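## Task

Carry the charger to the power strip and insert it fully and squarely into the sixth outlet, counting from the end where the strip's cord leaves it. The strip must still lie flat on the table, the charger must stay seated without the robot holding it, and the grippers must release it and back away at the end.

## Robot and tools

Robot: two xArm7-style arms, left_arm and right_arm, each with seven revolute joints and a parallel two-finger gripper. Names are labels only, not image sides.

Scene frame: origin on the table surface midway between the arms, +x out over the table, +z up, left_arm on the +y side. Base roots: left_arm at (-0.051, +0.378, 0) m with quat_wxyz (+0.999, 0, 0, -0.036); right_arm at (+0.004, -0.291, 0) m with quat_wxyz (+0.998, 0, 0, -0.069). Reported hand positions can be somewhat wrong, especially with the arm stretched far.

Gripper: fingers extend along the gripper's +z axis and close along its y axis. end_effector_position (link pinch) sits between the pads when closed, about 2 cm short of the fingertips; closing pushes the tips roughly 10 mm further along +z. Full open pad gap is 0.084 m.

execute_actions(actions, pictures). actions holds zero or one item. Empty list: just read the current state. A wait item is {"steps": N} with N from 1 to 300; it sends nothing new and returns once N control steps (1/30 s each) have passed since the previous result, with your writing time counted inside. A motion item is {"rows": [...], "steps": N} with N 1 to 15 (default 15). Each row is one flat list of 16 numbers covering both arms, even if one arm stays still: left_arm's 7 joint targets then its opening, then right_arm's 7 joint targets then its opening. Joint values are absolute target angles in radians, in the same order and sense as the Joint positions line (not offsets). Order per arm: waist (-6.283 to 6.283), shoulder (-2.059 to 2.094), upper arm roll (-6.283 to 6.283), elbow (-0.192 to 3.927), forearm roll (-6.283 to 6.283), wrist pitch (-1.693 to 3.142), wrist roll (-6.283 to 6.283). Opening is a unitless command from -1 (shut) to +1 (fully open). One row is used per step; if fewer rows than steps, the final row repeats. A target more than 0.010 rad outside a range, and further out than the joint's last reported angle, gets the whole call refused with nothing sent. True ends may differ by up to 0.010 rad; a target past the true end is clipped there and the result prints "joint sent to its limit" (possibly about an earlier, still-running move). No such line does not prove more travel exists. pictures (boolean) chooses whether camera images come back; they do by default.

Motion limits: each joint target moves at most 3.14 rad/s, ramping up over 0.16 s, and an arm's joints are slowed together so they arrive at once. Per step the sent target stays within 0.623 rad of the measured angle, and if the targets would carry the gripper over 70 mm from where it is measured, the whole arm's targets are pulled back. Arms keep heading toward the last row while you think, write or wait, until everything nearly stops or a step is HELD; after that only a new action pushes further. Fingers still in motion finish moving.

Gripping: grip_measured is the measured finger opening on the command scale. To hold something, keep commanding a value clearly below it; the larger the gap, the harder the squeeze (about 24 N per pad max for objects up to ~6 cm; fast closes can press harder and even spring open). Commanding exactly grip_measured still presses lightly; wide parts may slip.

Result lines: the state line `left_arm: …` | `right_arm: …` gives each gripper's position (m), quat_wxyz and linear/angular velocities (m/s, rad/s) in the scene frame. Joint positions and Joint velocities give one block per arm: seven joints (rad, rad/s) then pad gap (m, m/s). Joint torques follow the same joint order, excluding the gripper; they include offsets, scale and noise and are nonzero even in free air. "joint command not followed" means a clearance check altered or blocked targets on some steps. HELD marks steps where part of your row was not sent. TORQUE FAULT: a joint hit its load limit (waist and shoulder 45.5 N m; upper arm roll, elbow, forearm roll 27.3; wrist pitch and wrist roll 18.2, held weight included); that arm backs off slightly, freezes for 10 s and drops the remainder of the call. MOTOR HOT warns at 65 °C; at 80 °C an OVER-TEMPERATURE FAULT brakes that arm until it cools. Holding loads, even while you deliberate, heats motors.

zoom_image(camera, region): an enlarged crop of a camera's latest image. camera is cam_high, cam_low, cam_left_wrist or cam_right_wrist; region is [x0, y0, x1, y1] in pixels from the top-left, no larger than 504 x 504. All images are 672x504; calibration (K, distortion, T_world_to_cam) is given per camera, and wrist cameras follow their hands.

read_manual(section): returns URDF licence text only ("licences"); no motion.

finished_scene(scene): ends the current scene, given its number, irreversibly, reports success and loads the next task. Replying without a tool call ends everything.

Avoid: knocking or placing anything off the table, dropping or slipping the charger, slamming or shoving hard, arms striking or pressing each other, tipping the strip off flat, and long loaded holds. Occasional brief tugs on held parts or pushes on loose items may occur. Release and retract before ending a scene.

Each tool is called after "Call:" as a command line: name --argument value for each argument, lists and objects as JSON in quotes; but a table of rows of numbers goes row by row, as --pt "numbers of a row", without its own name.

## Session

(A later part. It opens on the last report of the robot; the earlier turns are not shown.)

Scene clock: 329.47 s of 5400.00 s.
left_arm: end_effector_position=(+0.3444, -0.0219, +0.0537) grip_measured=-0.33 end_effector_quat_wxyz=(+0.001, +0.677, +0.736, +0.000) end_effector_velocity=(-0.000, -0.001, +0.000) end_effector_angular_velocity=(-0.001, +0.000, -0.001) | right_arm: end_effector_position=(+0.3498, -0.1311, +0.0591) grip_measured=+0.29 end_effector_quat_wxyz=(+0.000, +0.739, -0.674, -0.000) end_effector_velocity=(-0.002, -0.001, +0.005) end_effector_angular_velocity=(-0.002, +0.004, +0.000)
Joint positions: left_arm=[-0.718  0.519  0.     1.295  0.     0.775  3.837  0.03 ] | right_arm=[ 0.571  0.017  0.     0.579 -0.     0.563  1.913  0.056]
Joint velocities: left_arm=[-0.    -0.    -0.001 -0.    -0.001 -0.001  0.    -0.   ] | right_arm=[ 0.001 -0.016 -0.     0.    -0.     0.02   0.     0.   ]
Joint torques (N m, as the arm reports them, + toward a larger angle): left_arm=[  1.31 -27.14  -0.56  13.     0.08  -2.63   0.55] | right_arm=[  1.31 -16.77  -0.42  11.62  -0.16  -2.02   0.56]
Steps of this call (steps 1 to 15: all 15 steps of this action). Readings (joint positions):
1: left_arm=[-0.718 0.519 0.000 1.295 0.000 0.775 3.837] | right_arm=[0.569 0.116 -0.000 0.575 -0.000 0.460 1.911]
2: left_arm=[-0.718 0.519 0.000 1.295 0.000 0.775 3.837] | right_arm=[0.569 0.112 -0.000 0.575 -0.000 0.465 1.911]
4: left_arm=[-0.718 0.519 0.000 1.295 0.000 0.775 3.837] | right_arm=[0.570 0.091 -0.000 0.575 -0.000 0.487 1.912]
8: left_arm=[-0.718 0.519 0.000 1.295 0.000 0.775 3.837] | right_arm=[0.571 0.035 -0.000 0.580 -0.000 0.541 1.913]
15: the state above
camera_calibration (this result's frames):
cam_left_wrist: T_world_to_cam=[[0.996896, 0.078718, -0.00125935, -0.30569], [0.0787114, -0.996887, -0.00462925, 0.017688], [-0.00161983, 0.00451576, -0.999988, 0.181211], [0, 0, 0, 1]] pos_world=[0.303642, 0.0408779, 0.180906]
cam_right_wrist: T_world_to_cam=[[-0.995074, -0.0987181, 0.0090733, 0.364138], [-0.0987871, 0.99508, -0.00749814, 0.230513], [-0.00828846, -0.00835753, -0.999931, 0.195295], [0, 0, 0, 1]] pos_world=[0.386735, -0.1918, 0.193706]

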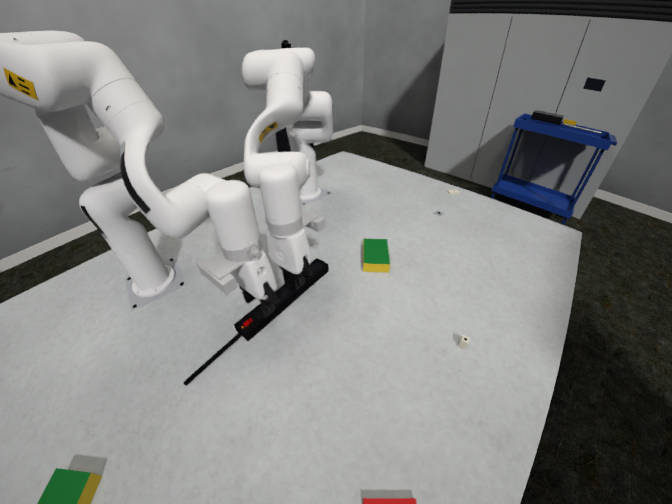

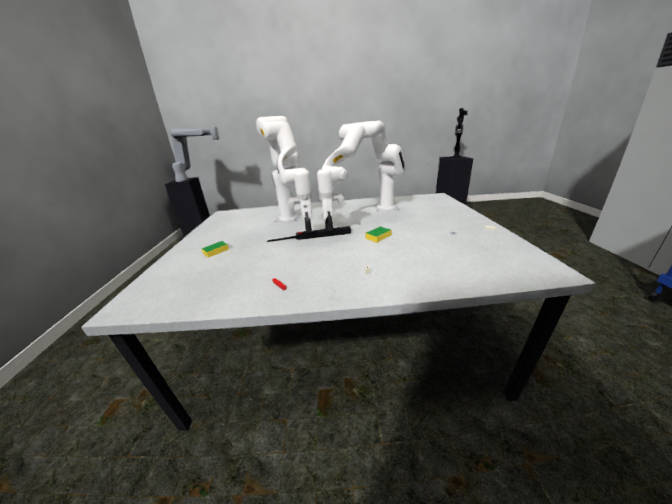

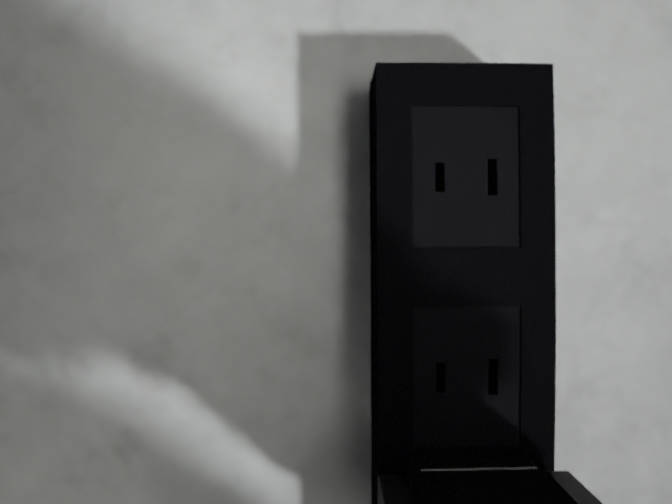

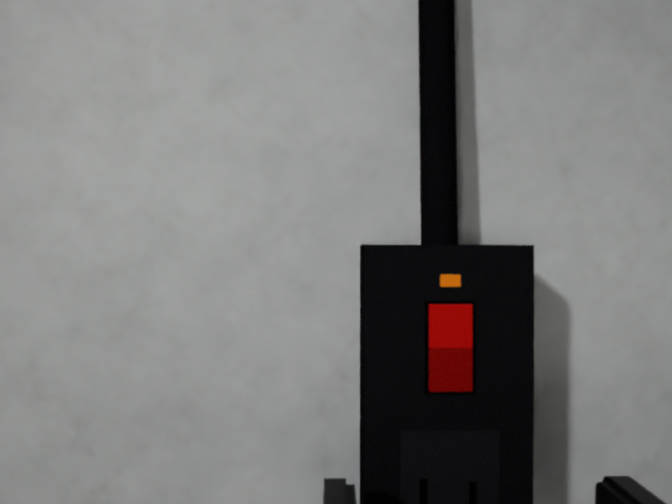

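Call:
execute_actions --actions '[{"rows": [[-0.7179,0.52,0,1.2942,0,0.7742,3.837,-1,0.59,0.03,0,0.595,0,0.565,1.93,-0.3],[-0.7179,0.52,0,1.2942,0,0.7742,3.837,-1,0.59,0.03,0,0.595,0,0.565,1.93,-0.3],[-0.7179,0.52,0,1.2942,0,0.7742,3.837,-1,0.59,0.03,0,0.595,0,0.565,1.93,-0.3],[-0.7179,0.52,0,1.2942,0,0.7742,3.837,-1,0.6094,0.0506,0,0.6087,0,0.5581,1.951,-1]], "steps": 15}]' --pictures false

Call:
execute_actions --actions '[{"rows": [[-0.7179,0.52,0,1.2942,0,0.7742,3.837,-1,0.6094,0.0535,0,0.6083,0,0.5548,1.951,-1],[-0.7179,0.52,0,1.2942,0,0.7742,3.837,-1,0.6094,0.0535,0,0.6083,0,0.5548,1.951,-1],[-0.7179,0.52,0,1.2942,0,0.7742,3.837,-1,0.6094,0.0563,0,0.6079,0,0.5516,1.951,-1],[-0.7179,0.52,0,1.2942,0,0.7742,3.837,-1,0.6094,0.0563,0,0.6079,0,0.5516,1.951,-1],[-0.7179,0.52,0,1.2942,0,0.7742,3.837,-1,0.6094,0.0592,0,0.6075,0,0.5483,1.951,-1],[-0.7179,0.52,0,1.2942,0,0.7742,3.837,-1,0.6094,0.0592,0,0.6075,0,0.5483,1.951,-1],[-0.7179,0.52,0,1.2942,0,0.7742,3.837,-1,0.6094,0.0621,0,0.6071,0,0.545,1.951,-1],[-0.7179,0.52,0,1.2942,0,0.7742,3.837,-1,0.6094,0.0621,0,0.6071,0,0.545,1.951,-1],[-0.7179,0.52,0,1.2942,0,0.7742,3.837,-1,0.6094,0.065,0,0.6067,0,0.5417,1.951,-1],[-0.7179,0.52,0,1.2942,0,0.7742,3.837,-1,0.6094,0.065,0,0.6067,0,0.5417,1.951,-1],[-0.7179,0.52,0,1.2942,0,0.7742,3.837,-1,0.6094,0.0678,0,0.6063,0,0.5385,1.951,-1]], "steps": 15}]'

Scene clock: 358.67 s of 5400.00 s.
left_arm: end_effector_position=(+0.3441, -0.0218, +0.0531) grip_measured=-0.33 end_effector_quat_wxyz=(+0.000, +0.677, +0.736, -0.000) end_effector_velocity=(+0.001, +0.000, +0.000) end_effector_angular_velocity=(-0.000, -0.001, +0.001) | right_arm: end_effector_position=(+0.3515, -0.1144, +0.0561) grip_measured=-1.00 end_effector_quat_wxyz=(-0.000, +0.739, -0.674, +0.000) end_effector_velocity=(-0.001, +0.003, -0.001) end_effector_angular_velocity=(-0.001, +0.002, -0.000)
Joint positions: left_arm=[-0.718  0.52  -0.     1.294 -0.     0.774  3.837  0.03 ] | right_arm=[ 0.609  0.05  -0.     0.608  0.     0.558  1.95   0.   ]
Joint velocities: left_arm=[-0.    -0.001  0.001 -0.     0.    -0.    -0.     0.   ] | right_arm=[ 0.006  0.006  0.002  0.002  0.    -0.002  0.007  0.   ]
Joint torques (N m, as the arm reports them, + toward a larger angle): left_arm=[  1.09 -21.98  -0.62  10.45  -0.06  -2.23   0.61] | right_arm=[  1.35 -17.86  -0.44  11.33  -0.25  -1.98   0.46]
Steps of this call (steps 1 to 15: the robot went on to your last target; steps 16 to 90: nothing new was sent; then 25.70 s passed at rest; steps 91 to 105: all 15 steps of this action). Readings (joint positions):
91: left_arm=[-0.718 0.520 -0.000 1.294 -0.000 0.774 3.837] | right_arm=[0.572 0.015 -0.000 0.580 0.000 0.565 1.913]
92: left_arm=[-0.718 0.520 -0.000 1.294 -0.000 0.774 3.837] | right_arm=[0.574 0.017 -0.001 0.582 0.000 0.565 1.916]
94: left_arm=[-0.718 0.520 -0.000 1.294 0.000 0.774 3.837] | right_arm=[0.583 0.024 -0.000 0.589 0.000 0.565 1.923]
98: left_arm=[-0.718 0.520 -0.000 1.294 -0.000 0.774 3.837] | right_arm=[0.603 0.044 0.001 0.603 -0.000 0.560 1.943]
105: the state above

Scene clock: 359.17 s of 5400.00 s.
left_arm: end_effector_position=(+0.3441, -0.0218, +0.0530) grip_measured=-0.33 end_effector_quat_wxyz=(+0.000, +0.677, +0.736, -0.000) end_effector_velocity=(+0.002, +0.001, +0.001) end_effector_angular_velocity=(-0.001, -0.001, +0.004) | right_arm: end_effector_position=(+0.3514, -0.1140, +0.0504) grip_measured=-1.00 end_effector_quat_wxyz=(+0.000, +0.739, -0.674, -0.000) end_effector_velocity=(+0.000, +0.000, -0.005) end_effector_angular_velocity=(+0.001, -0.001, +0.000)
Joint positions: left_arm=[-0.718  0.52   0.     1.294  0.     0.774  3.837  0.03 ] | right_arm=[ 0.609  0.066 -0.     0.606  0.     0.54   1.951  0.   ]
Joint velocities: left_arm=[ 0.002 -0.001  0.001  0.    -0.001  0.     0.     0.   ] | right_arm=[-0.     0.015 -0.    -0.002 -0.    -0.018 -0.     0.   ]
Joint torques (N m, as the arm reports them, + toward a larger angle): left_arm=[  1.2  -21.71  -0.76  10.46  -0.13  -2.14   0.64] | right_arm=[  1.39 -18.13  -0.4   11.7   -0.3   -1.71   0.42]
Steps of this call (steps 1 to 15: all 15 steps of this action). Readings (joint positions):
1: left_arm=[-0.718 0.520 -0.000 1.294 -0.000 0.774 3.837] | right_arm=[0.609 0.050 -0.000 0.608 0.000 0.558 1.950]
2: left_arm=[-0.718 0.520 -0.000 1.294 -0.000 0.774 3.837] | right_arm=[0.609 0.051 -0.000 0.608 0.000 0.557 1.951]
4: left_arm=[-0.718 0.520 -0.000 1.294 -0.000 0.774 3.837] | right_arm=[0.609 0.053 -0.000 0.608 0.000 0.555 1.951]
8: left_arm=[-0.718 0.520 0.000 1.294 -0.000 0.774 3.837] | right_arm=[0.609 0.058 -0.000 0.608 0.000 0.550 1.951]
15: the state above
camera_calibration (this result's frames):
cam_left_wrist: T_world_to_cam=[[0.996901, 0.0786429, -0.0018794, -0.305439], [0.078632, -0.99689, -0.00529088, 0.017909], [-0.00228964, 0.0051267, -0.999984, 0.180822], [0, 0, 0, 1]] pos_world=[0.303499, 0.0409469, 0.18034]
cam_right_wrist: T_world_to_cam=[[-0.99509, -0.098593, 0.0086722, 0.367556], [-0.0986577, 0.995094, -0.00737335, 0.213591], [-0.0079027, -0.00819272, -0.999935, 0.18666], [0, 0, 0, 1]] pos_world=[0.388299, -0.174776, 0.185036]

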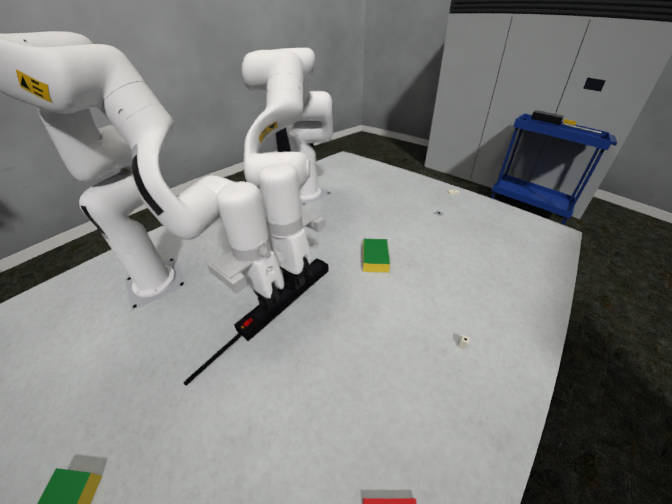

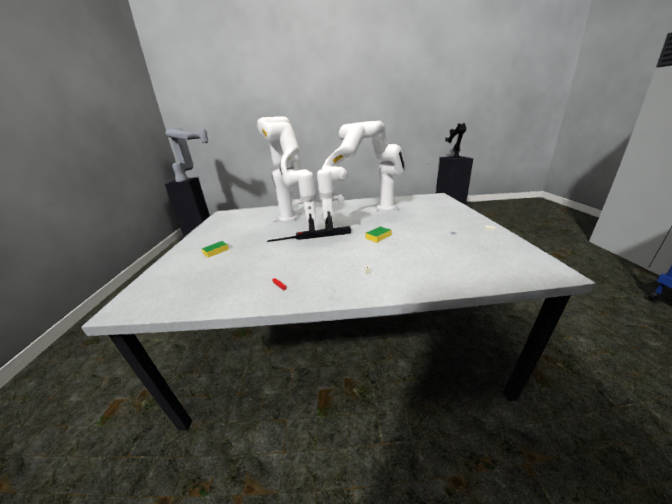

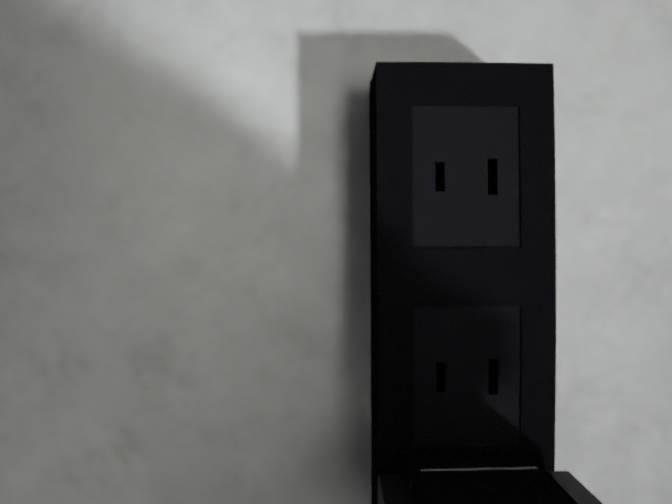

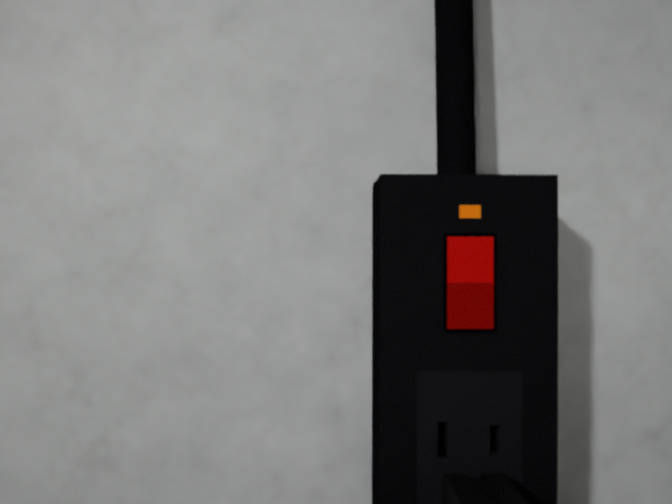

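Call:
execute_actions --actions '[{"rows": [[-0.7179,0.52,0,1.2942,0,0.7742,3.837,-0.2,0.6094,0.0707,0,0.6059,0,0.5352,1.951,-1]], "steps": 15}]' --pictures false

Call:
execute_actions --actions '[{"rows": [[-0.7179,0.52,0,1.2942,0,0.7742,3.837,-0.2,0.6094,0.0736,0,0.6055,0,0.5319,1.951,-1]], "steps": 15}]' --pictures false

Scene clock: 368.67 s of 5400.00 s.
left_arm: end_effector_position=(+0.3439, -0.0216, +0.0526) grip_measured=-0.22 end_effector_quat_wxyz=(-0.000, +0.677, +0.736, +0.000) end_effector_velocity=(+0.000, -0.001, +0.002) end_effector_angular_velocity=(-0.002, -0.003, -0.000) | right_arm: end_effector_position=(+0.3516, -0.1139, +0.0491) grip_measured=-1.00 end_effector_quat_wxyz=(-0.000, +0.739, -0.674, +0.000) end_effector_velocity=(-0.000, +0.000, -0.000) end_effector_angular_velocity=(-0.000, +0.000, +0.001)
Joint positions: left_arm=[-0.718  0.52  -0.     1.294 -0.     0.774  3.837  0.035] | right_arm=[ 0.609  0.07   0.     0.606 -0.     0.535  1.951  0.   ]
Joint velocities: left_arm=[-0.001 -0.002  0.     0.     0.001 -0.    -0.001 -0.   ] | right_arm=[ 0.     0.001  0.001 -0.001 -0.    -0.001  0.     0.   ]
Joint torques (N m, as the arm reports them, + toward a larger angle): left_arm=[  1.64 -29.31  -0.34  13.05   0.01  -1.79   0.58] | right_arm=[  1.49 -17.49  -0.64  11.1   -0.23  -1.9    0.55]
Steps of this call (steps 1 to 15: the robot went on to your last target; steps 16 to 90: nothing new was sent; then 6.00 s passed at rest; steps 91 to 105: all 15 steps of this action). Readings (joint positions):
91: left_arm=[-0.718 0.520 -0.000 1.294 -0.000 0.774 3.837] | right_arm=[0.609 0.068 -0.000 0.606 0.000 0.538 1.951]
92: left_arm=[-0.718 0.520 -0.000 1.294 -0.000 0.774 3.837] | right_arm=[0.609 0.068 -0.000 0.606 0.000 0.538 1.951]
94: left_arm=[-0.718 0.523 -0.000 1.291 -0.000 0.775 3.837] | right_arm=[0.609 0.070 -0.000 0.606 0.000 0.536 1.951]
98: left_arm=[-0.718 0.523 -0.000 1.292 -0.000 0.775 3.837] | right_arm=[0.609 0.070 0.000 0.606 -0.000 0.536 1.951]
105: the state above

Scene clock: 369.17 s of 5400.00 s.
left_arm: end_effector_position=(+0.3441, -0.0218, +0.0530) grip_measured=-0.22 end_effector_quat_wxyz=(-0.000, +0.677, +0.736, +0.000) end_effector_velocity=(-0.001, -0.001, +0.001) end_effector_angular_velocity=(-0.002, -0.001, -0.002) | right_arm: end_effector_position=(+0.3518, -0.1138, +0.0485) grip_measured=-1.00 end_effector_quat_wxyz=(-0.000, +0.739, -0.674, +0.000) end_effector_velocity=(+0.000, +0.000, -0.000) end_effector_angular_velocity=(+0.001, -0.002, +0.001)
Joint positions: left_arm=[-0.718  0.52  -0.     1.294 -0.     0.774  3.837  0.035] | right_arm=[ 0.609  0.072 -0.     0.606  0.     0.533  1.951  0.   ]
Joint velocities: left_arm=[-0.002 -0.002 -0.     0.    -0.     0.    -0.    -0.   ] | right_arm=[-0.     0.001  0.001 -0.    -0.001 -0.003 -0.     0.   ]
Joint torques (N m, as the arm reports them, + toward a larger angle): left_arm=[  1.68 -29.35  -0.39  13.1    0.1   -1.79   0.57] | right_arm=[  1.84 -12.16  -0.45  10.11  -0.19  -3.13   0.48]
Steps of this call (steps 1 to 15: all 15 steps of this action). Readings (joint positions):
1: left_arm=[-0.718 0.520 -0.000 1.294 -0.000 0.774 3.837] | right_arm=[0.609 0.071 0.000 0.606 -0.000 0.535 1.951]
2: left_arm=[-0.718 0.520 -0.000 1.294 -0.000 0.774 3.837] | right_arm=[0.609 0.071 -0.000 0.606 0.000 0.535 1.951]
4: left_arm=[-0.718 0.520 -0.000 1.294 -0.000 0.774 3.837] | right_arm=[0.609 0.072 0.000 0.606 -0.000 0.534 1.951]
8: left_arm=[-0.718 0.520 -0.000 1.294 -0.000 0.774 3.837] | right_arm=[0.609 0.072 -0.000 0.606 0.000 0.533 1.951]
15: the state above

Call:
execute_actions --actions '[{"rows": [[-0.7179,0.52,0,1.2942,0,0.7742,3.837,-0.25,0.6094,0.0722,0,0.6057,0,0.5335,1.951,-1],[-0.7179,0.52,0,1.2942,0,0.7742,3.837,-0.3,0.6094,0.0722,0,0.6057,0,0.5335,1.951,-1],[-0.7179,0.52,0,1.2942,0,0.7742,3.837,-0.35,0.6094,0.0722,0,0.6057,0,0.5335,1.951,-1],[-0.7179,0.52,0,1.2942,0,0.7742,3.837,-0.4,0.6094,0.0722,0,0.6057,0,0.5335,1.951,-1],[-0.7179,0.52,0,1.2942,0,0.7742,3.837,-0.6,0.6094,0.0722,0,0.6057,0,0.5335,1.951,-1],[-0.7179,0.52,0,1.2942,0,0.7742,3.837,-1,0.6094,0.0722,0,0.6057,0,0.5335,1.951,-1]], "steps": 15}]'

Call:
execute_actions --actions '[{"rows": [[-0.7179,0.519,0,1.2944,0,0.7754,3.837,-1,0.6094,0.0722,0,0.6057,0,0.5335,1.951,-1],[-0.7179,0.518,0,1.2946,0,0.7766,3.837,-1,0.6094,0.0722,0,0.6057,0,0.5335,1.951,-1],[-0.7179,0.517,0,1.2948,0,0.7778,3.837,-1,0.6094,0.0722,0,0.6057,0,0.5335,1.951,-1],[-0.7179,0.516,0,1.295,0,0.779,3.837,-1,0.6094,0.0722,0,0.6057,0,0.5335,1.951,-1],[-0.7179,0.515,0,1.2953,0,0.7803,3.837,-1,0.6094,0.0722,0,0.6057,0,0.5335,1.951,-1],[-0.7179,0.514,0,1.2955,0,0.7815,3.837,-1,0.6094,0.0722,0,0.6057,0,0.5335,1.951,-1],[-0.7179,0.513,0,1.2957,0,0.7827,3.837,-1,0.6094,0.0722,0,0.6057,0,0.5335,1.951,-1],[-0.7179,0.512,0,1.2959,0,0.7839,3.837,-1,0.6094,0.0722,0,0.6057,0,0.5335,1.951,-1],[-0.7179,0.511,0,1.2962,0,0.7852,3.837,-1,0.6094,0.0722,0,0.6057,0,0.5335,1.951,-1],[-0.7179,0.51,0,1.2964,0,0.7864,3.837,-1,0.6094,0.0722,0,0.6057,0,0.5335,1.951,-1],[-0.7179,0.509,0,1.2966,0,0.7876,3.837,-1,0.6094,0.0722,0,0.6057,0,0.5335,1.951,-1],[-0.7179,0.508,0,1.2969,0,0.7889,3.837,-1,0.6094,0.0722,0,0.6057,0,0.5335,1.951,-1]], "steps": 15}]'

Scene clock: 397.57 s of 5400.00 s.
left_arm: end_effector_position=(+0.3442, -0.0217, +0.0530) grip_measured=-0.33 end_effector_quat_wxyz=(+0.000, +0.677, +0.736, +0.000) end_effector_velocity=(+0.001, +0.001, +0.000) end_effector_angular_velocity=(+0.001, -0.000, +0.002) | right_arm: end_effector_position=(+0.3515, -0.1140, +0.0482) grip_measured=-1.00 end_effector_quat_wxyz=(+0.000, +0.739, -0.674, -0.000) end_effector_velocity=(+0.000, +0.001, +0.001) end_effector_angular_velocity=(+0.001, -0.003, +0.001)
Joint positions: left_arm=[-0.718  0.52   0.     1.294  0.     0.774  3.837  0.03 ] | right_arm=[ 0.609  0.073  0.     0.606 -0.     0.533  1.951  0.   ]
Joint velocities: left_arm=[ 0.001 -0.     0.001 -0.     0.001  0.    -0.001  0.   ] | right_arm=[ 0.    -0.003  0.001 -0.001  0.    -0.001  0.     0.   ]
Joint torques (N m, as the arm reports them, + toward a larger angle): left_arm=[  1.21 -29.37  -0.64  12.88   0.18  -1.46   0.6 ] | right_arm=[ 1.51 -7.7  -0.37  7.42 -0.02 -3.12  0.4 ]
Steps of this call (steps 1 to 15: the robot went on to your last target; steps 16 to 90: nothing new was sent; then 24.90 s passed at rest; steps 91 to 105: all 15 steps of this action). Readings (joint positions):
91: left_arm=[-0.718 0.520 0.000 1.294 0.000 0.774 3.837] | right_arm=[0.609 0.073 -0.000 0.606 0.000 0.532 1.951]
92: left_arm=[-0.718 0.520 0.000 1.294 -0.000 0.774 3.837] | right_arm=[0.609 0.073 -0.000 0.606 -0.000 0.532 1.951]
94: left_arm=[-0.718 0.520 0.000 1.294 -0.000 0.774 3.837] | right_arm=[0.609 0.073 0.000 0.606 0.000 0.532 1.951]
98: left_arm=[-0.718 0.520 0.000 1.294 0.000 0.774 3.837] | right_arm=[0.609 0.073 0.000 0.606 -0.000 0.533 1.951]
105: the state above
camera_calibration (this result's frames):
cam_left_wrist: T_world_to_cam=[[0.996891, 0.0787784, -0.00174383, -0.305548], [0.0787683, -0.996879, -0.00524553, 0.0178929], [-0.00215162, 0.00509186, -0.999985, 0.180763], [0, 0, 0, 1]] pos_world=[0.303578, 0.0409873, 0.180321]
cam_right_wrist: T_world_to_cam=[[-0.99509, -0.0986156, 0.00846047, 0.36768], [-0.0986779, 0.995093, -0.00729032, 0.213529], [-0.00770002, -0.00808939, -0.999938, 0.18438], [0, 0, 0, 1]] pos_world=[0.388365, -0.17473, 0.182814]

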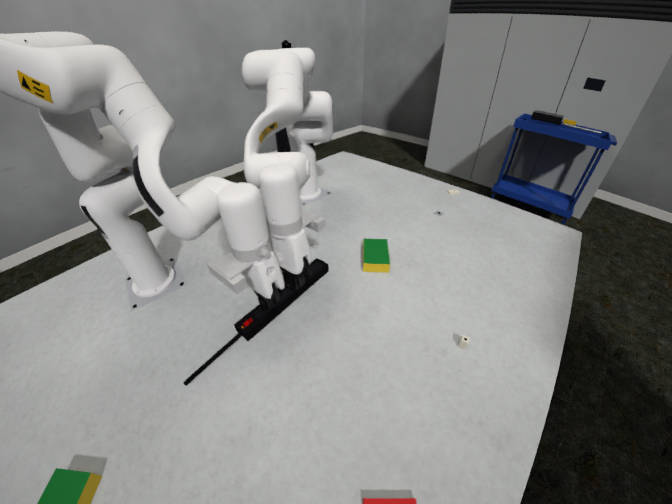

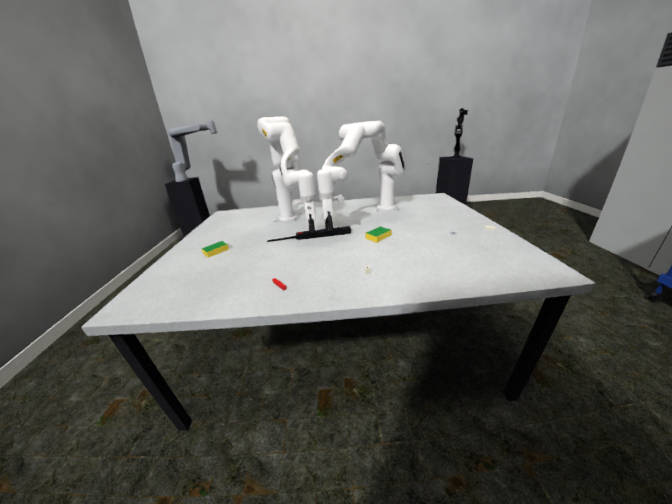

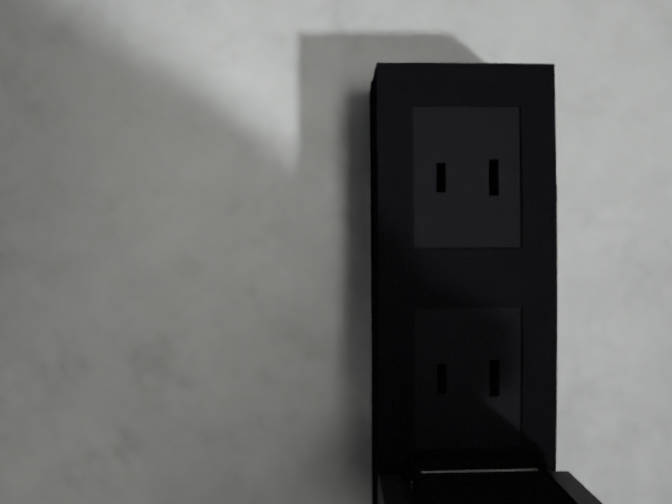

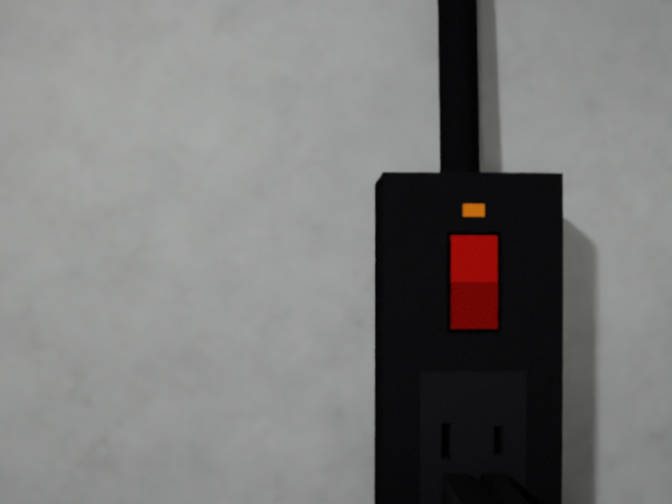

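Scene clock: 398.07 s of 5400.00 s.
left_arm: end_effector_position=(+0.3435, -0.0205, +0.0569) grip_measured=-0.33 end_effector_quat_wxyz=(-0.002, +0.676, +0.737, +0.000) end_effector_velocity=(+0.004, +0.001, +0.009) end_effector_angular_velocity=(-0.001, -0.004, +0.005) | right_arm: end_effector_position=(+0.3519, -0.1130, +0.0491) grip_measured=-1.00 end_effector_quat_wxyz=(-0.001, +0.739, -0.674, +0.000) end_effector_velocity=(+0.002, +0.001, +0.004) end_effector_angular_velocity=(+0.004, -0.007, -0.002)
Joint positions: left_arm=[-0.718  0.512  0.     1.295  0.     0.787  3.837  0.03 ] | right_arm=[0.61  0.072 0.001 0.607 0.    0.533 1.951 0.   ]
Joint velocities: left_arm=[ 0.003 -0.015  0.003  0.006  0.001  0.017  0.    -0.   ] | right_arm=[ 0.    -0.009 -0.001  0.003  0.001  0.003 -0.     0.   ]
Joint torques (N m, as the arm reports them, + toward a larger angle): left_arm=[  0.37 -37.78  -1.07  15.79  -0.03  -1.03   0.87] | right_arm=[-1.4  -7.58 -2.24  5.51 -0.33 -1.57  0.54]
Steps of this call (steps 1 to 15: all 15 steps of this action). Readings (joint positions):
1: left_arm=[-0.718 0.520 0.000 1.294 0.000 0.774 3.837] | right_arm=[0.609 0.073 0.000 0.606 -0.000 0.533 1.951]
2: left_arm=[-0.718 0.520 0.000 1.294 0.000 0.774 3.837] | right_arm=[0.609 0.073 0.000 0.606 -0.000 0.533 1.951]
4: left_arm=[-0.718 0.520 0.000 1.294 0.000 0.775 3.837] | right_arm=[0.609 0.073 0.000 0.606 -0.000 0.533 1.951]
8: left_arm=[-0.718 0.518 -0.000 1.294 -0.000 0.779 3.837] | right_arm=[0.610 0.074 0.001 0.606 0.000 0.532 1.951]
15: the state above
camera_calibration (this result's frames):
cam_left_wrist: T_world_to_cam=[[0.996834, 0.0793823, -0.00448606, -0.304699], [0.0793406, -0.996808, -0.00882769, 0.0191997], [-0.0051725, 0.00844382, -0.999951, 0.185743], [0, 0, 0, 1]] pos_world=[0.303172, 0.0417578, 0.184537]
cam_right_wrist: T_world_to_cam=[[-0.994963, -0.100042, 0.00635857, 0.3681], [-0.100082, 0.99496, -0.00626648, 0.213053], [-0.00569961, -0.00687129, -0.99996, 0.184705], [0, 0, 0, 1]] pos_world=[0.388621, -0.173885, 0.183693]

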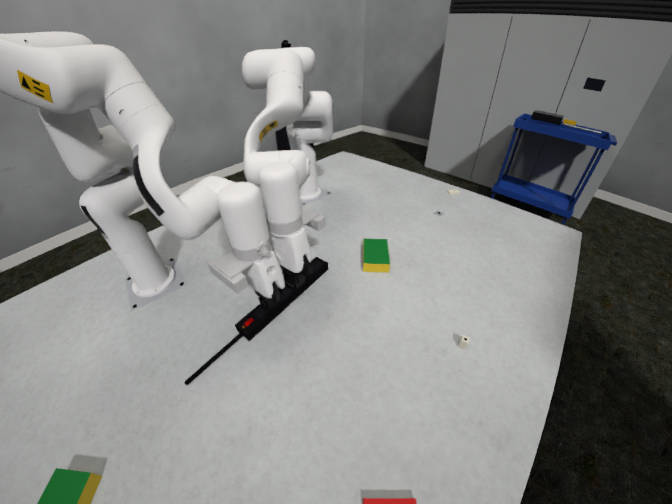

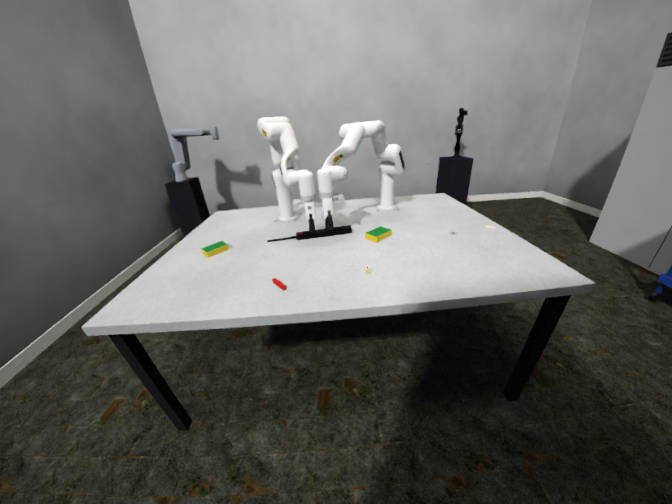

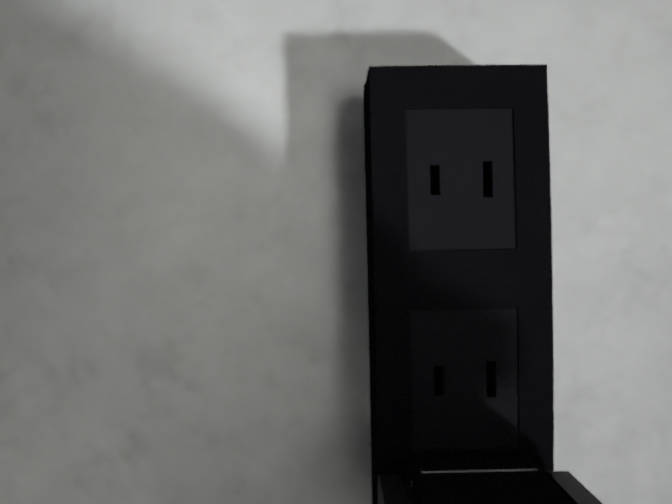

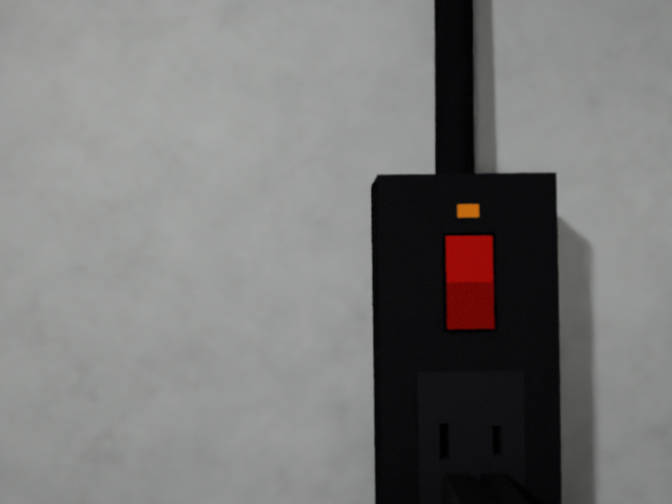

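Call:
execute_actions --actions '[]'

Scene clock: 402.97 s of 5400.00 s.
left_arm: end_effector_position=(+0.3441, -0.0219, +0.0597) grip_measured=-0.33 end_effector_quat_wxyz=(+0.000, +0.677, +0.736, -0.000) end_effector_velocity=(+0.000, -0.000, +0.000) end_effector_angular_velocity=(-0.000, -0.001, -0.000) | right_arm: end_effector_position=(+0.3515, -0.1141, +0.0484) grip_measured=-1.00 end_effector_quat_wxyz=(+0.000, +0.739, -0.674, -0.000) end_effector_velocity=(-0.001, +0.000, -0.000) end_effector_angular_velocity=(-0.000, +0.002, -0.001)
Joint positions: left_arm=[-0.718  0.508 -0.     1.297 -0.     0.789  3.837  0.03 ] | right_arm=[ 0.609  0.072 -0.     0.606 -0.     0.533  1.951  0.   ]
Joint velocities: left_arm=[ 0.    -0.    -0.    -0.     0.001 -0.    -0.     0.   ] | right_arm=[ 0.    -0.     0.001 -0.001  0.001  0.001  0.     0.   ]
Joint torques (N m, as the arm reports them, + toward a larger angle): left_arm=[  0.59 -38.02  -0.97  18.26  -0.08  -3.49   0.73] | right_arm=[ 0.69 -7.42 -0.97  1.86 -0.49  0.93  0.46]
Steps of this call (steps 1 to 15: the robot went on to your last target; steps 16 to 90: nothing new was sent; then 1.90 s passed at rest). Readings (joint positions):
1: left_arm=[-0.718 0.511 0.001 1.295 0.000 0.788 3.837] | right_arm=[0.610 0.071 0.001 0.607 0.000 0.533 1.951]
2: left_arm=[-0.718 0.511 0.001 1.295 0.000 0.788 3.837] | right_arm=[0.610 0.071 0.001 0.607 0.000 0.533 1.951]
4: left_arm=[-0.718 0.509 0.001 1.295 0.000 0.790 3.837] | right_arm=[0.610 0.072 0.001 0.607 0.000 0.532 1.951]
8: left_arm=[-0.718 0.508 0.001 1.296 0.000 0.790 3.837] | right_arm=[0.610 0.072 0.001 0.607 0.000 0.532 1.951]
90: the state above
All arms were judged still, so your last target was given up. Only a new action makes them travel on or press farther. Fingers that are still opening or closing keep moving.
camera_calibration (this result's frames):
cam_left_wrist: T_world_to_cam=[[0.996912, 0.0785043, -0.00194168, -0.30536], [0.0784932, -0.996901, -0.00525083, 0.0179113], [-0.00234788, 0.00508221, -0.999984, 0.187485], [0, 0, 0, 1]] pos_world=[0.303451, 0.040875, 0.186983]
cam_right_wrist: T_world_to_cam=[[-0.995114, -0.0983764, 0.00839111, 0.367743], [-0.0984381, 0.995116, -0.00729046, 0.213552], [-0.00763292, -0.00808085, -0.999938, 0.184593], [0, 0, 0, 1]] pos_world=[0.388377, -0.17484, 0.183052]

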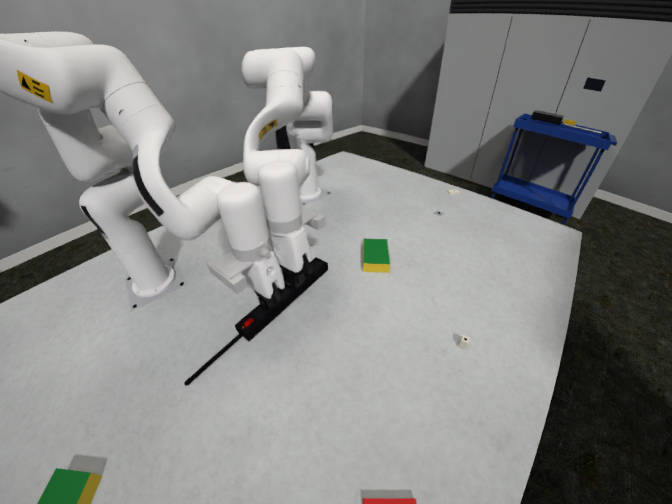

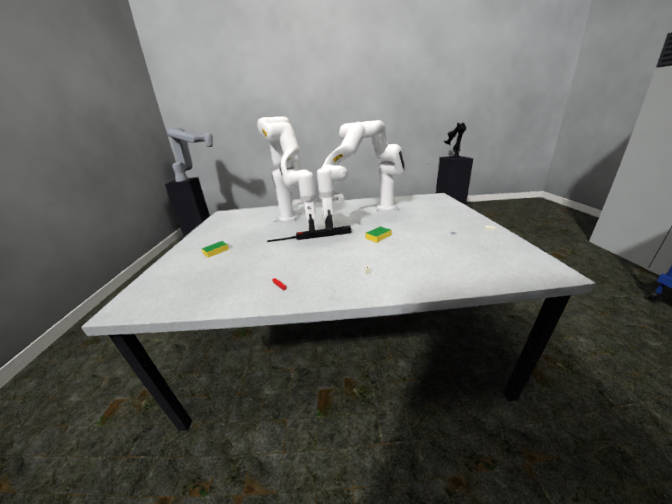

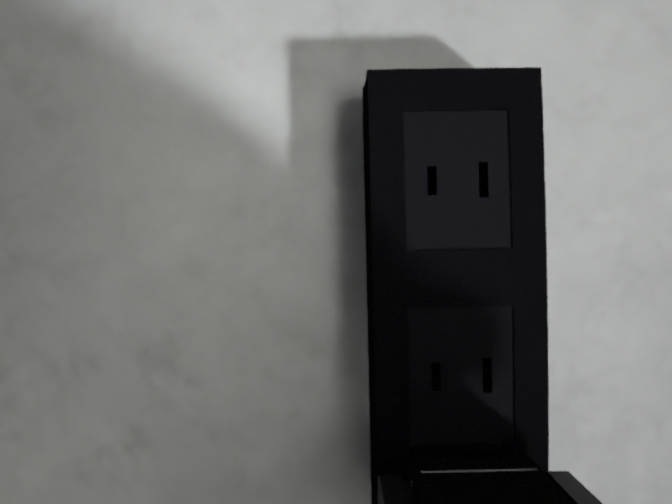

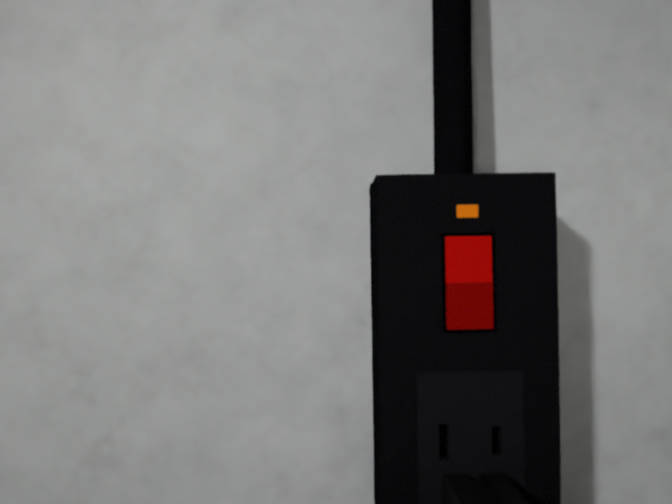

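Call:
execute_actions --actions '[{"rows": [[-0.7179,0.507,0,1.2971,0,0.7901,3.837,-1,0.6094,0.0722,0,0.6057,0,0.5335,1.951,-1],[-0.7179,0.506,0,1.2974,0,0.7914,3.837,-1,0.6094,0.0722,0,0.6057,0,0.5335,1.951,-1],[-0.7179,0.505,0,1.2976,0,0.7926,3.837,-1,0.6094,0.0722,0,0.6057,0,0.5335,1.951,-1],[-0.7179,0.504,0,1.2979,0,0.7939,3.837,-1,0.6094,0.0722,0,0.6057,0,0.5335,1.951,-1],[-0.7179,0.503,0,1.2981,0,0.7951,3.837,-1,0.6094,0.0722,0,0.6057,0,0.5335,1.951,-1],[-0.7179,0.502,0,1.2984,0,0.7964,3.837,-1,0.6094,0.0722,0,0.6057,0,0.5335,1.951,-1],[-0.7179,0.501,0,1.2987,0,0.7977,3.837,-1,0.6094,0.0722,0,0.6057,0,0.5335,1.951,-1],[-0.7179,0.5,0,1.2989,0,0.7989,3.837,-1,0.6094,0.0722,0,0.6057,0,0.5335,1.951,-1],[-0.7179,0.499,0,1.2992,0,0.8002,3.837,-1,0.6094,0.0722,0,0.6057,0,0.5335,1.951,-1],[-0.7179,0.498,0,1.2995,0,0.8015,3.837,-1,0.6094,0.0722,0,0.6057,0,0.5335,1.951,-1],[-0.7179,0.497,0,1.2998,0,0.8028,3.837,-1,0.6094,0.0722,0,0.6057,0,0.5335,1.951,-1],[-0.7179,0.496,0,1.3,0,0.804,3.837,-1,0.6094,0.0722,0,0.6057,0,0.5335,1.951,-1],[-0.7179,0.495,0,1.3003,0,0.8053,3.837,-1,0.6094,0.0722,0,0.6057,0,0.5335,1.951,-1],[-0.7179,0.494,0,1.3006,0,0.8066,3.837,-1,0.6094,0.0722,0,0.6057,0,0.5335,1.951,-1],[-0.7179,0.493,0,1.3009,0,0.8079,3.837,-1,0.6094,0.0722,0,0.6057,0,0.5335,1.951,-1]], "steps": 15}]' --pictures false

Call:
execute_actions --actions '[{"rows": [[-0.7179,0.4915,0,1.3013,0,0.8098,3.837,-1,0.6094,0.0722,0,0.6057,0,0.5335,1.951,-1],[-0.7179,0.49,0,1.3018,0,0.8118,3.837,-1,0.6094,0.0722,0,0.6057,0,0.5335,1.951,-1],[-0.7179,0.4885,0,1.3022,0,0.8137,3.837,-1,0.6094,0.0722,0,0.6057,0,0.5335,1.951,-1],[-0.7179,0.487,0,1.3027,0,0.8157,3.837,-1,0.6094,0.0722,0,0.6057,0,0.5335,1.951,-1],[-0.7179,0.4855,0,1.3031,0,0.8176,3.837,-1,0.6094,0.0722,0,0.6057,0,0.5335,1.951,-1],[-0.7179,0.484,0,1.3036,0,0.8196,3.837,-1,0.6094,0.0722,0,0.6057,0,0.5335,1.951,-1],[-0.7179,0.482,0,1.3042,0,0.8222,3.837,-1,0.6094,0.0722,0,0.6057,0,0.5335,1.951,-1],[-0.7179,0.48,0,1.3049,0,0.8249,3.837,-1,0.6094,0.0722,0,0.6057,0,0.5335,1.951,-1],[-0.7179,0.478,0,1.3055,0,0.8275,3.837,-1,0.6094,0.0722,0,0.6057,0,0.5335,1.951,-1],[-0.7179,0.476,0,1.3062,0,0.8302,3.837,-1,0.6094,0.0722,0,0.6057,0,0.5335,1.951,-1]], "steps": 15}]' --pictures false

Call:
execute_actions --actions '[{"steps": 20}]'

Scene clock: 433.47 s of 5400.00 s.
left_arm: end_effector_position=(+0.3449, -0.0225, +0.0675) grip_measured=-0.33 end_effector_quat_wxyz=(+0.002, +0.677, +0.736, -0.000) end_effector_velocity=(+0.001, +0.001, +0.015) end_effector_angular_velocity=(+0.001, -0.002, +0.001) | right_arm: end_effector_position=(+0.3512, -0.1144, +0.0481) grip_measured=-1.00 end_effector_quat_wxyz=(+0.001, +0.738, -0.674, -0.000) end_effector_velocity=(+0.000, +0.000, +0.000) end_effector_angular_velocity=(+0.001, +0.000, -0.001)
Joint positions: left_arm=[-0.718  0.495  0.     1.301  0.     0.803  3.837  0.03 ] | right_arm=[ 0.609  0.073 -0.     0.605 -0.     0.534  1.951  0.   ]
Joint velocities: left_arm=[ 0.001 -0.024  0.001  0.009  0.001  0.032 -0.     0.   ] | right_arm=[-0.     0.    -0.     0.001  0.001  0.001  0.     0.   ]
Joint torques (N m, as the arm reports them, + toward a larger angle): left_arm=[  1.15 -31.54  -0.74  15.24  -0.23  -2.8    0.52] | right_arm=[  2.75 -10.05   0.21   4.11  -0.21   0.29   0.48]
Steps of this call (steps 1 to 90: nothing new was sent; then 27.00 s passed at rest; steps 91 to 105: all 15 steps of this action). Readings (joint positions):
91: left_arm=[-0.718 0.508 -0.000 1.297 -0.000 0.789 3.837] | right_arm=[0.609 0.072 -0.000 0.606 -0.000 0.534 1.951]
92: left_arm=[-0.718 0.508 -0.000 1.297 -0.000 0.789 3.837] | right_arm=[0.609 0.072 -0.000 0.606 -0.000 0.534 1.951]
94: left_arm=[-0.718 0.507 -0.000 1.297 -0.000 0.790 3.837] | right_arm=[0.609 0.072 -0.000 0.606 -0.000 0.534 1.951]
98: left_arm=[-0.718 0.501 0.000 1.300 0.000 0.795 3.837] | right_arm=[0.609 0.073 -0.001 0.605 -0.000 0.534 1.951]
105: the state above

Scene clock: 433.97 s of 5400.00 s.
left_arm: end_effector_position=(+0.3444, -0.0221, +0.0779) grip_measured=-0.33 end_effector_quat_wxyz=(+0.001, +0.677, +0.736, -0.000) end_effector_velocity=(-0.003, +0.001, +0.005) end_effector_angular_velocity=(+0.006, +0.006, -0.003) | right_arm: end_effector_position=(+0.3513, -0.1143, +0.0482) grip_measured=-1.00 end_effector_quat_wxyz=(+0.001, +0.738, -0.674, -0.000) end_effector_velocity=(+0.000, -0.000, -0.000) end_effector_angular_velocity=(-0.000, -0.001, +0.000)
Joint positions: left_arm=[-0.718  0.477 -0.     1.306 -0.     0.828  3.837  0.03 ] | right_arm=[ 0.609  0.073 -0.     0.605 -0.     0.534  1.951  0.   ]
Joint velocities: left_arm=[-0.003 -0.011 -0.    -0.     0.     0.019 -0.     0.   ] | right_arm=[ 0.     0.001 -0.     0.    -0.001 -0.001  0.     0.   ]
Joint torques (N m, as the arm reports them, + toward a larger angle): left_arm=[  1.72 -29.17  -0.3   13.39   0.13  -1.78   0.57] | right_arm=[  3.36 -10.98   0.9    5.23   0.03  -0.12   0.3 ]
Steps of this call (steps 1 to 15: all 15 steps of this action). Readings (joint positions):
1: left_arm=[-0.718 0.494 0.000 1.302 0.000 0.804 3.837] | right_arm=[0.609 0.073 -0.000 0.605 -0.000 0.534 1.951]
2: left_arm=[-0.718 0.493 0.000 1.302 0.000 0.805 3.837] | right_arm=[0.609 0.073 -0.000 0.605 -0.000 0.534 1.951]
4: left_arm=[-0.718 0.490 -0.000 1.304 -0.000 0.807 3.837] | right_arm=[0.609 0.073 -0.000 0.605 -0.000 0.534 1.951]
8: left_arm=[-0.718 0.485 -0.000 1.305 -0.000 0.816 3.837] | right_arm=[0.609 0.073 -0.000 0.605 -0.000 0.534 1.951]
15: the state above

Scene clock: 434.63 s of 5400.00 s.
left_arm: end_effector_position=(+0.3441, -0.0218, +0.0780) grip_measured=-0.33 end_effector_quat_wxyz=(-0.000, +0.677, +0.736, +0.000) end_effector_velocity=(+0.000, +0.000, +0.000) end_effector_angular_velocity=(-0.001, +0.000, +0.002) | right_arm: end_effector_position=(+0.3513, -0.1141, +0.0483) grip_measured=-1.00 end_effector_quat_wxyz=(+0.000, +0.739, -0.674, -0.000) end_effector_velocity=(+0.000, +0.000, +0.000) end_effector_angular_velocity=(+0.001, -0.002, -0.001)
Joint positions: left_arm=[-0.718  0.476 -0.     1.306  0.     0.83   3.837  0.03 ] | right_arm=[ 0.609  0.072 -0.     0.605 -0.     0.534  1.951  0.   ]
Joint velocities: left_arm=[ 0.001 -0.    -0.     0.    -0.001  0.    -0.001 -0.   ] | right_arm=[-0.    -0.001 -0.    -0.     0.001 -0.002 -0.     0.   ]
Joint torques (N m, as the arm reports them, + toward a larger angle): left_arm=[  1.82 -29.31  -0.29  13.64   0.09  -1.88   0.59] | right_arm=[  3.95 -12.2    1.25   6.29  -0.01  -0.66   0.35]
Steps of this call (steps 1 to 15: the robot went on to your last target; steps 16 to 20: nothing new was sent). Readings (joint positions):
1: left_arm=[-0.718 0.476 -0.000 1.306 -0.000 0.829 3.837] | right_arm=[0.609 0.073 -0.000 0.605 -0.000 0.534 1.951]
2: left_arm=[-0.718 0.476 -0.000 1.306 -0.000 0.829 3.837] | right_arm=[0.609 0.073 -0.000 0.605 -0.000 0.534 1.951]
4: left_arm=[-0.718 0.476 -0.000 1.306 -0.000 0.830 3.837] | right_arm=[0.609 0.072 -0.000 0.605 -0.000 0.534 1.951]
8: left_arm=[-0.718 0.476 -0.000 1.306 -0.000 0.830 3.837] | right_arm=[0.609 0.072 -0.000 0.605 -0.000 0.534 1.951]
20: the state above
All arms were judged still, so your last target was given up. Only a new action makes them travel on or press farther. Fingers that are still opening or closing keep moving.
camera_calibration (this result's frames):
cam_left_wrist: T_world_to_cam=[[0.996901, 0.078642, -0.0019668, -0.305351], [0.0786304, -0.996889, -0.0053938, 0.0180898], [-0.00238486, 0.00522243, -0.999984, 0.205793], [0, 0, 0, 1]] pos_world=[0.303473, 0.0409722, 0.205286]
cam_right_wrist: T_world_to_cam=[[-0.995102, -0.098452, 0.00894393, 0.367494], [-0.0985199, 0.995107, -0.00750201, 0.213641], [-0.00816158, -0.00834642, -0.999932, 0.184598], [0, 0, 0, 1]] pos_world=[0.388248, -0.174874, 0.182901]

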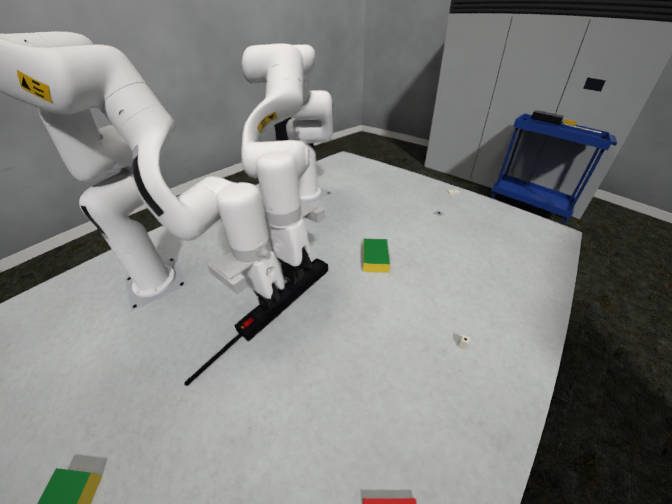

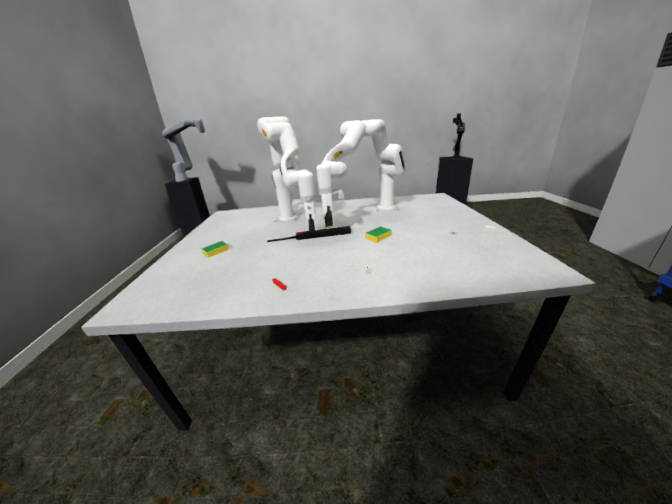

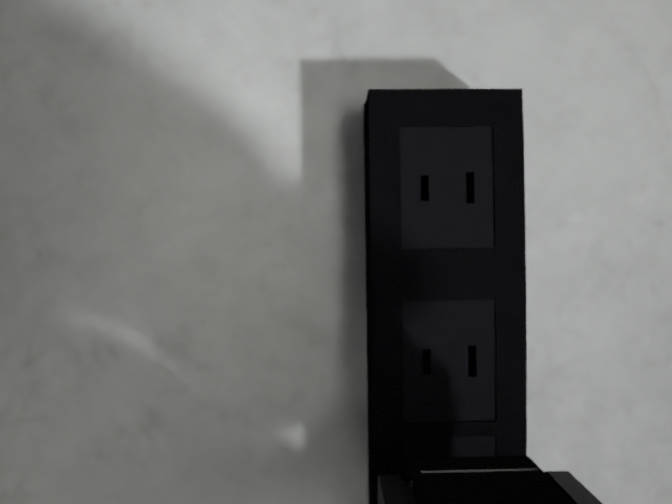

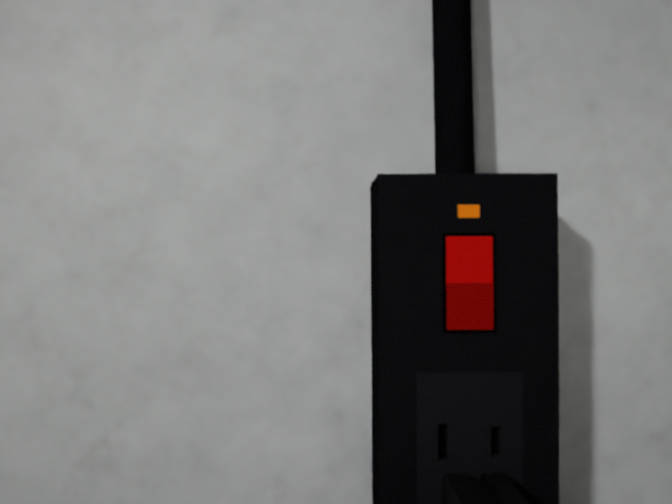

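Call:
zoom_image --camera "cam_left_wrist" --region '[350, 294, 560, 504]'

Call:
zoom_image --camera "cam_left_wrist" --region '[350, 80, 560, 290]'

Call:
zoom_image --camera "cam_low" --region '[290, 195, 370, 245]'

Region (350, 294, 560, 504) of cam_left_wrist's 672x504 image, scaled by 2.400, with more detail than that image has.

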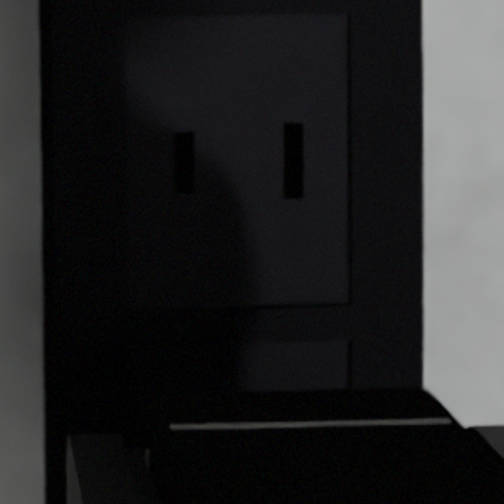

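Region (350, 80, 560, 290) of cam_left_wrist's 672x504 image, scaled by 2.400, with more detail than that image has.

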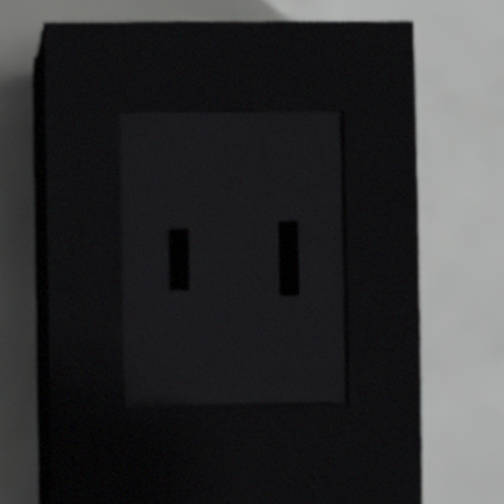

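Region (290, 195, 370, 245) of cam_low's 672x504 image, scaled by 6.300, with more detail than that image has; it fills the top 315 rows of this view, and the rest is white.

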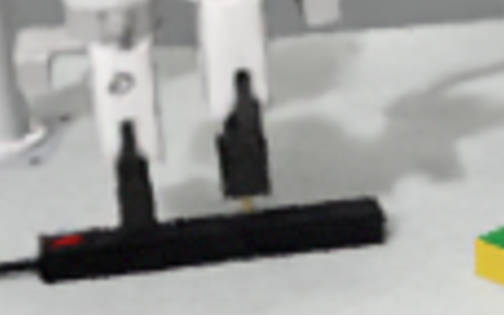

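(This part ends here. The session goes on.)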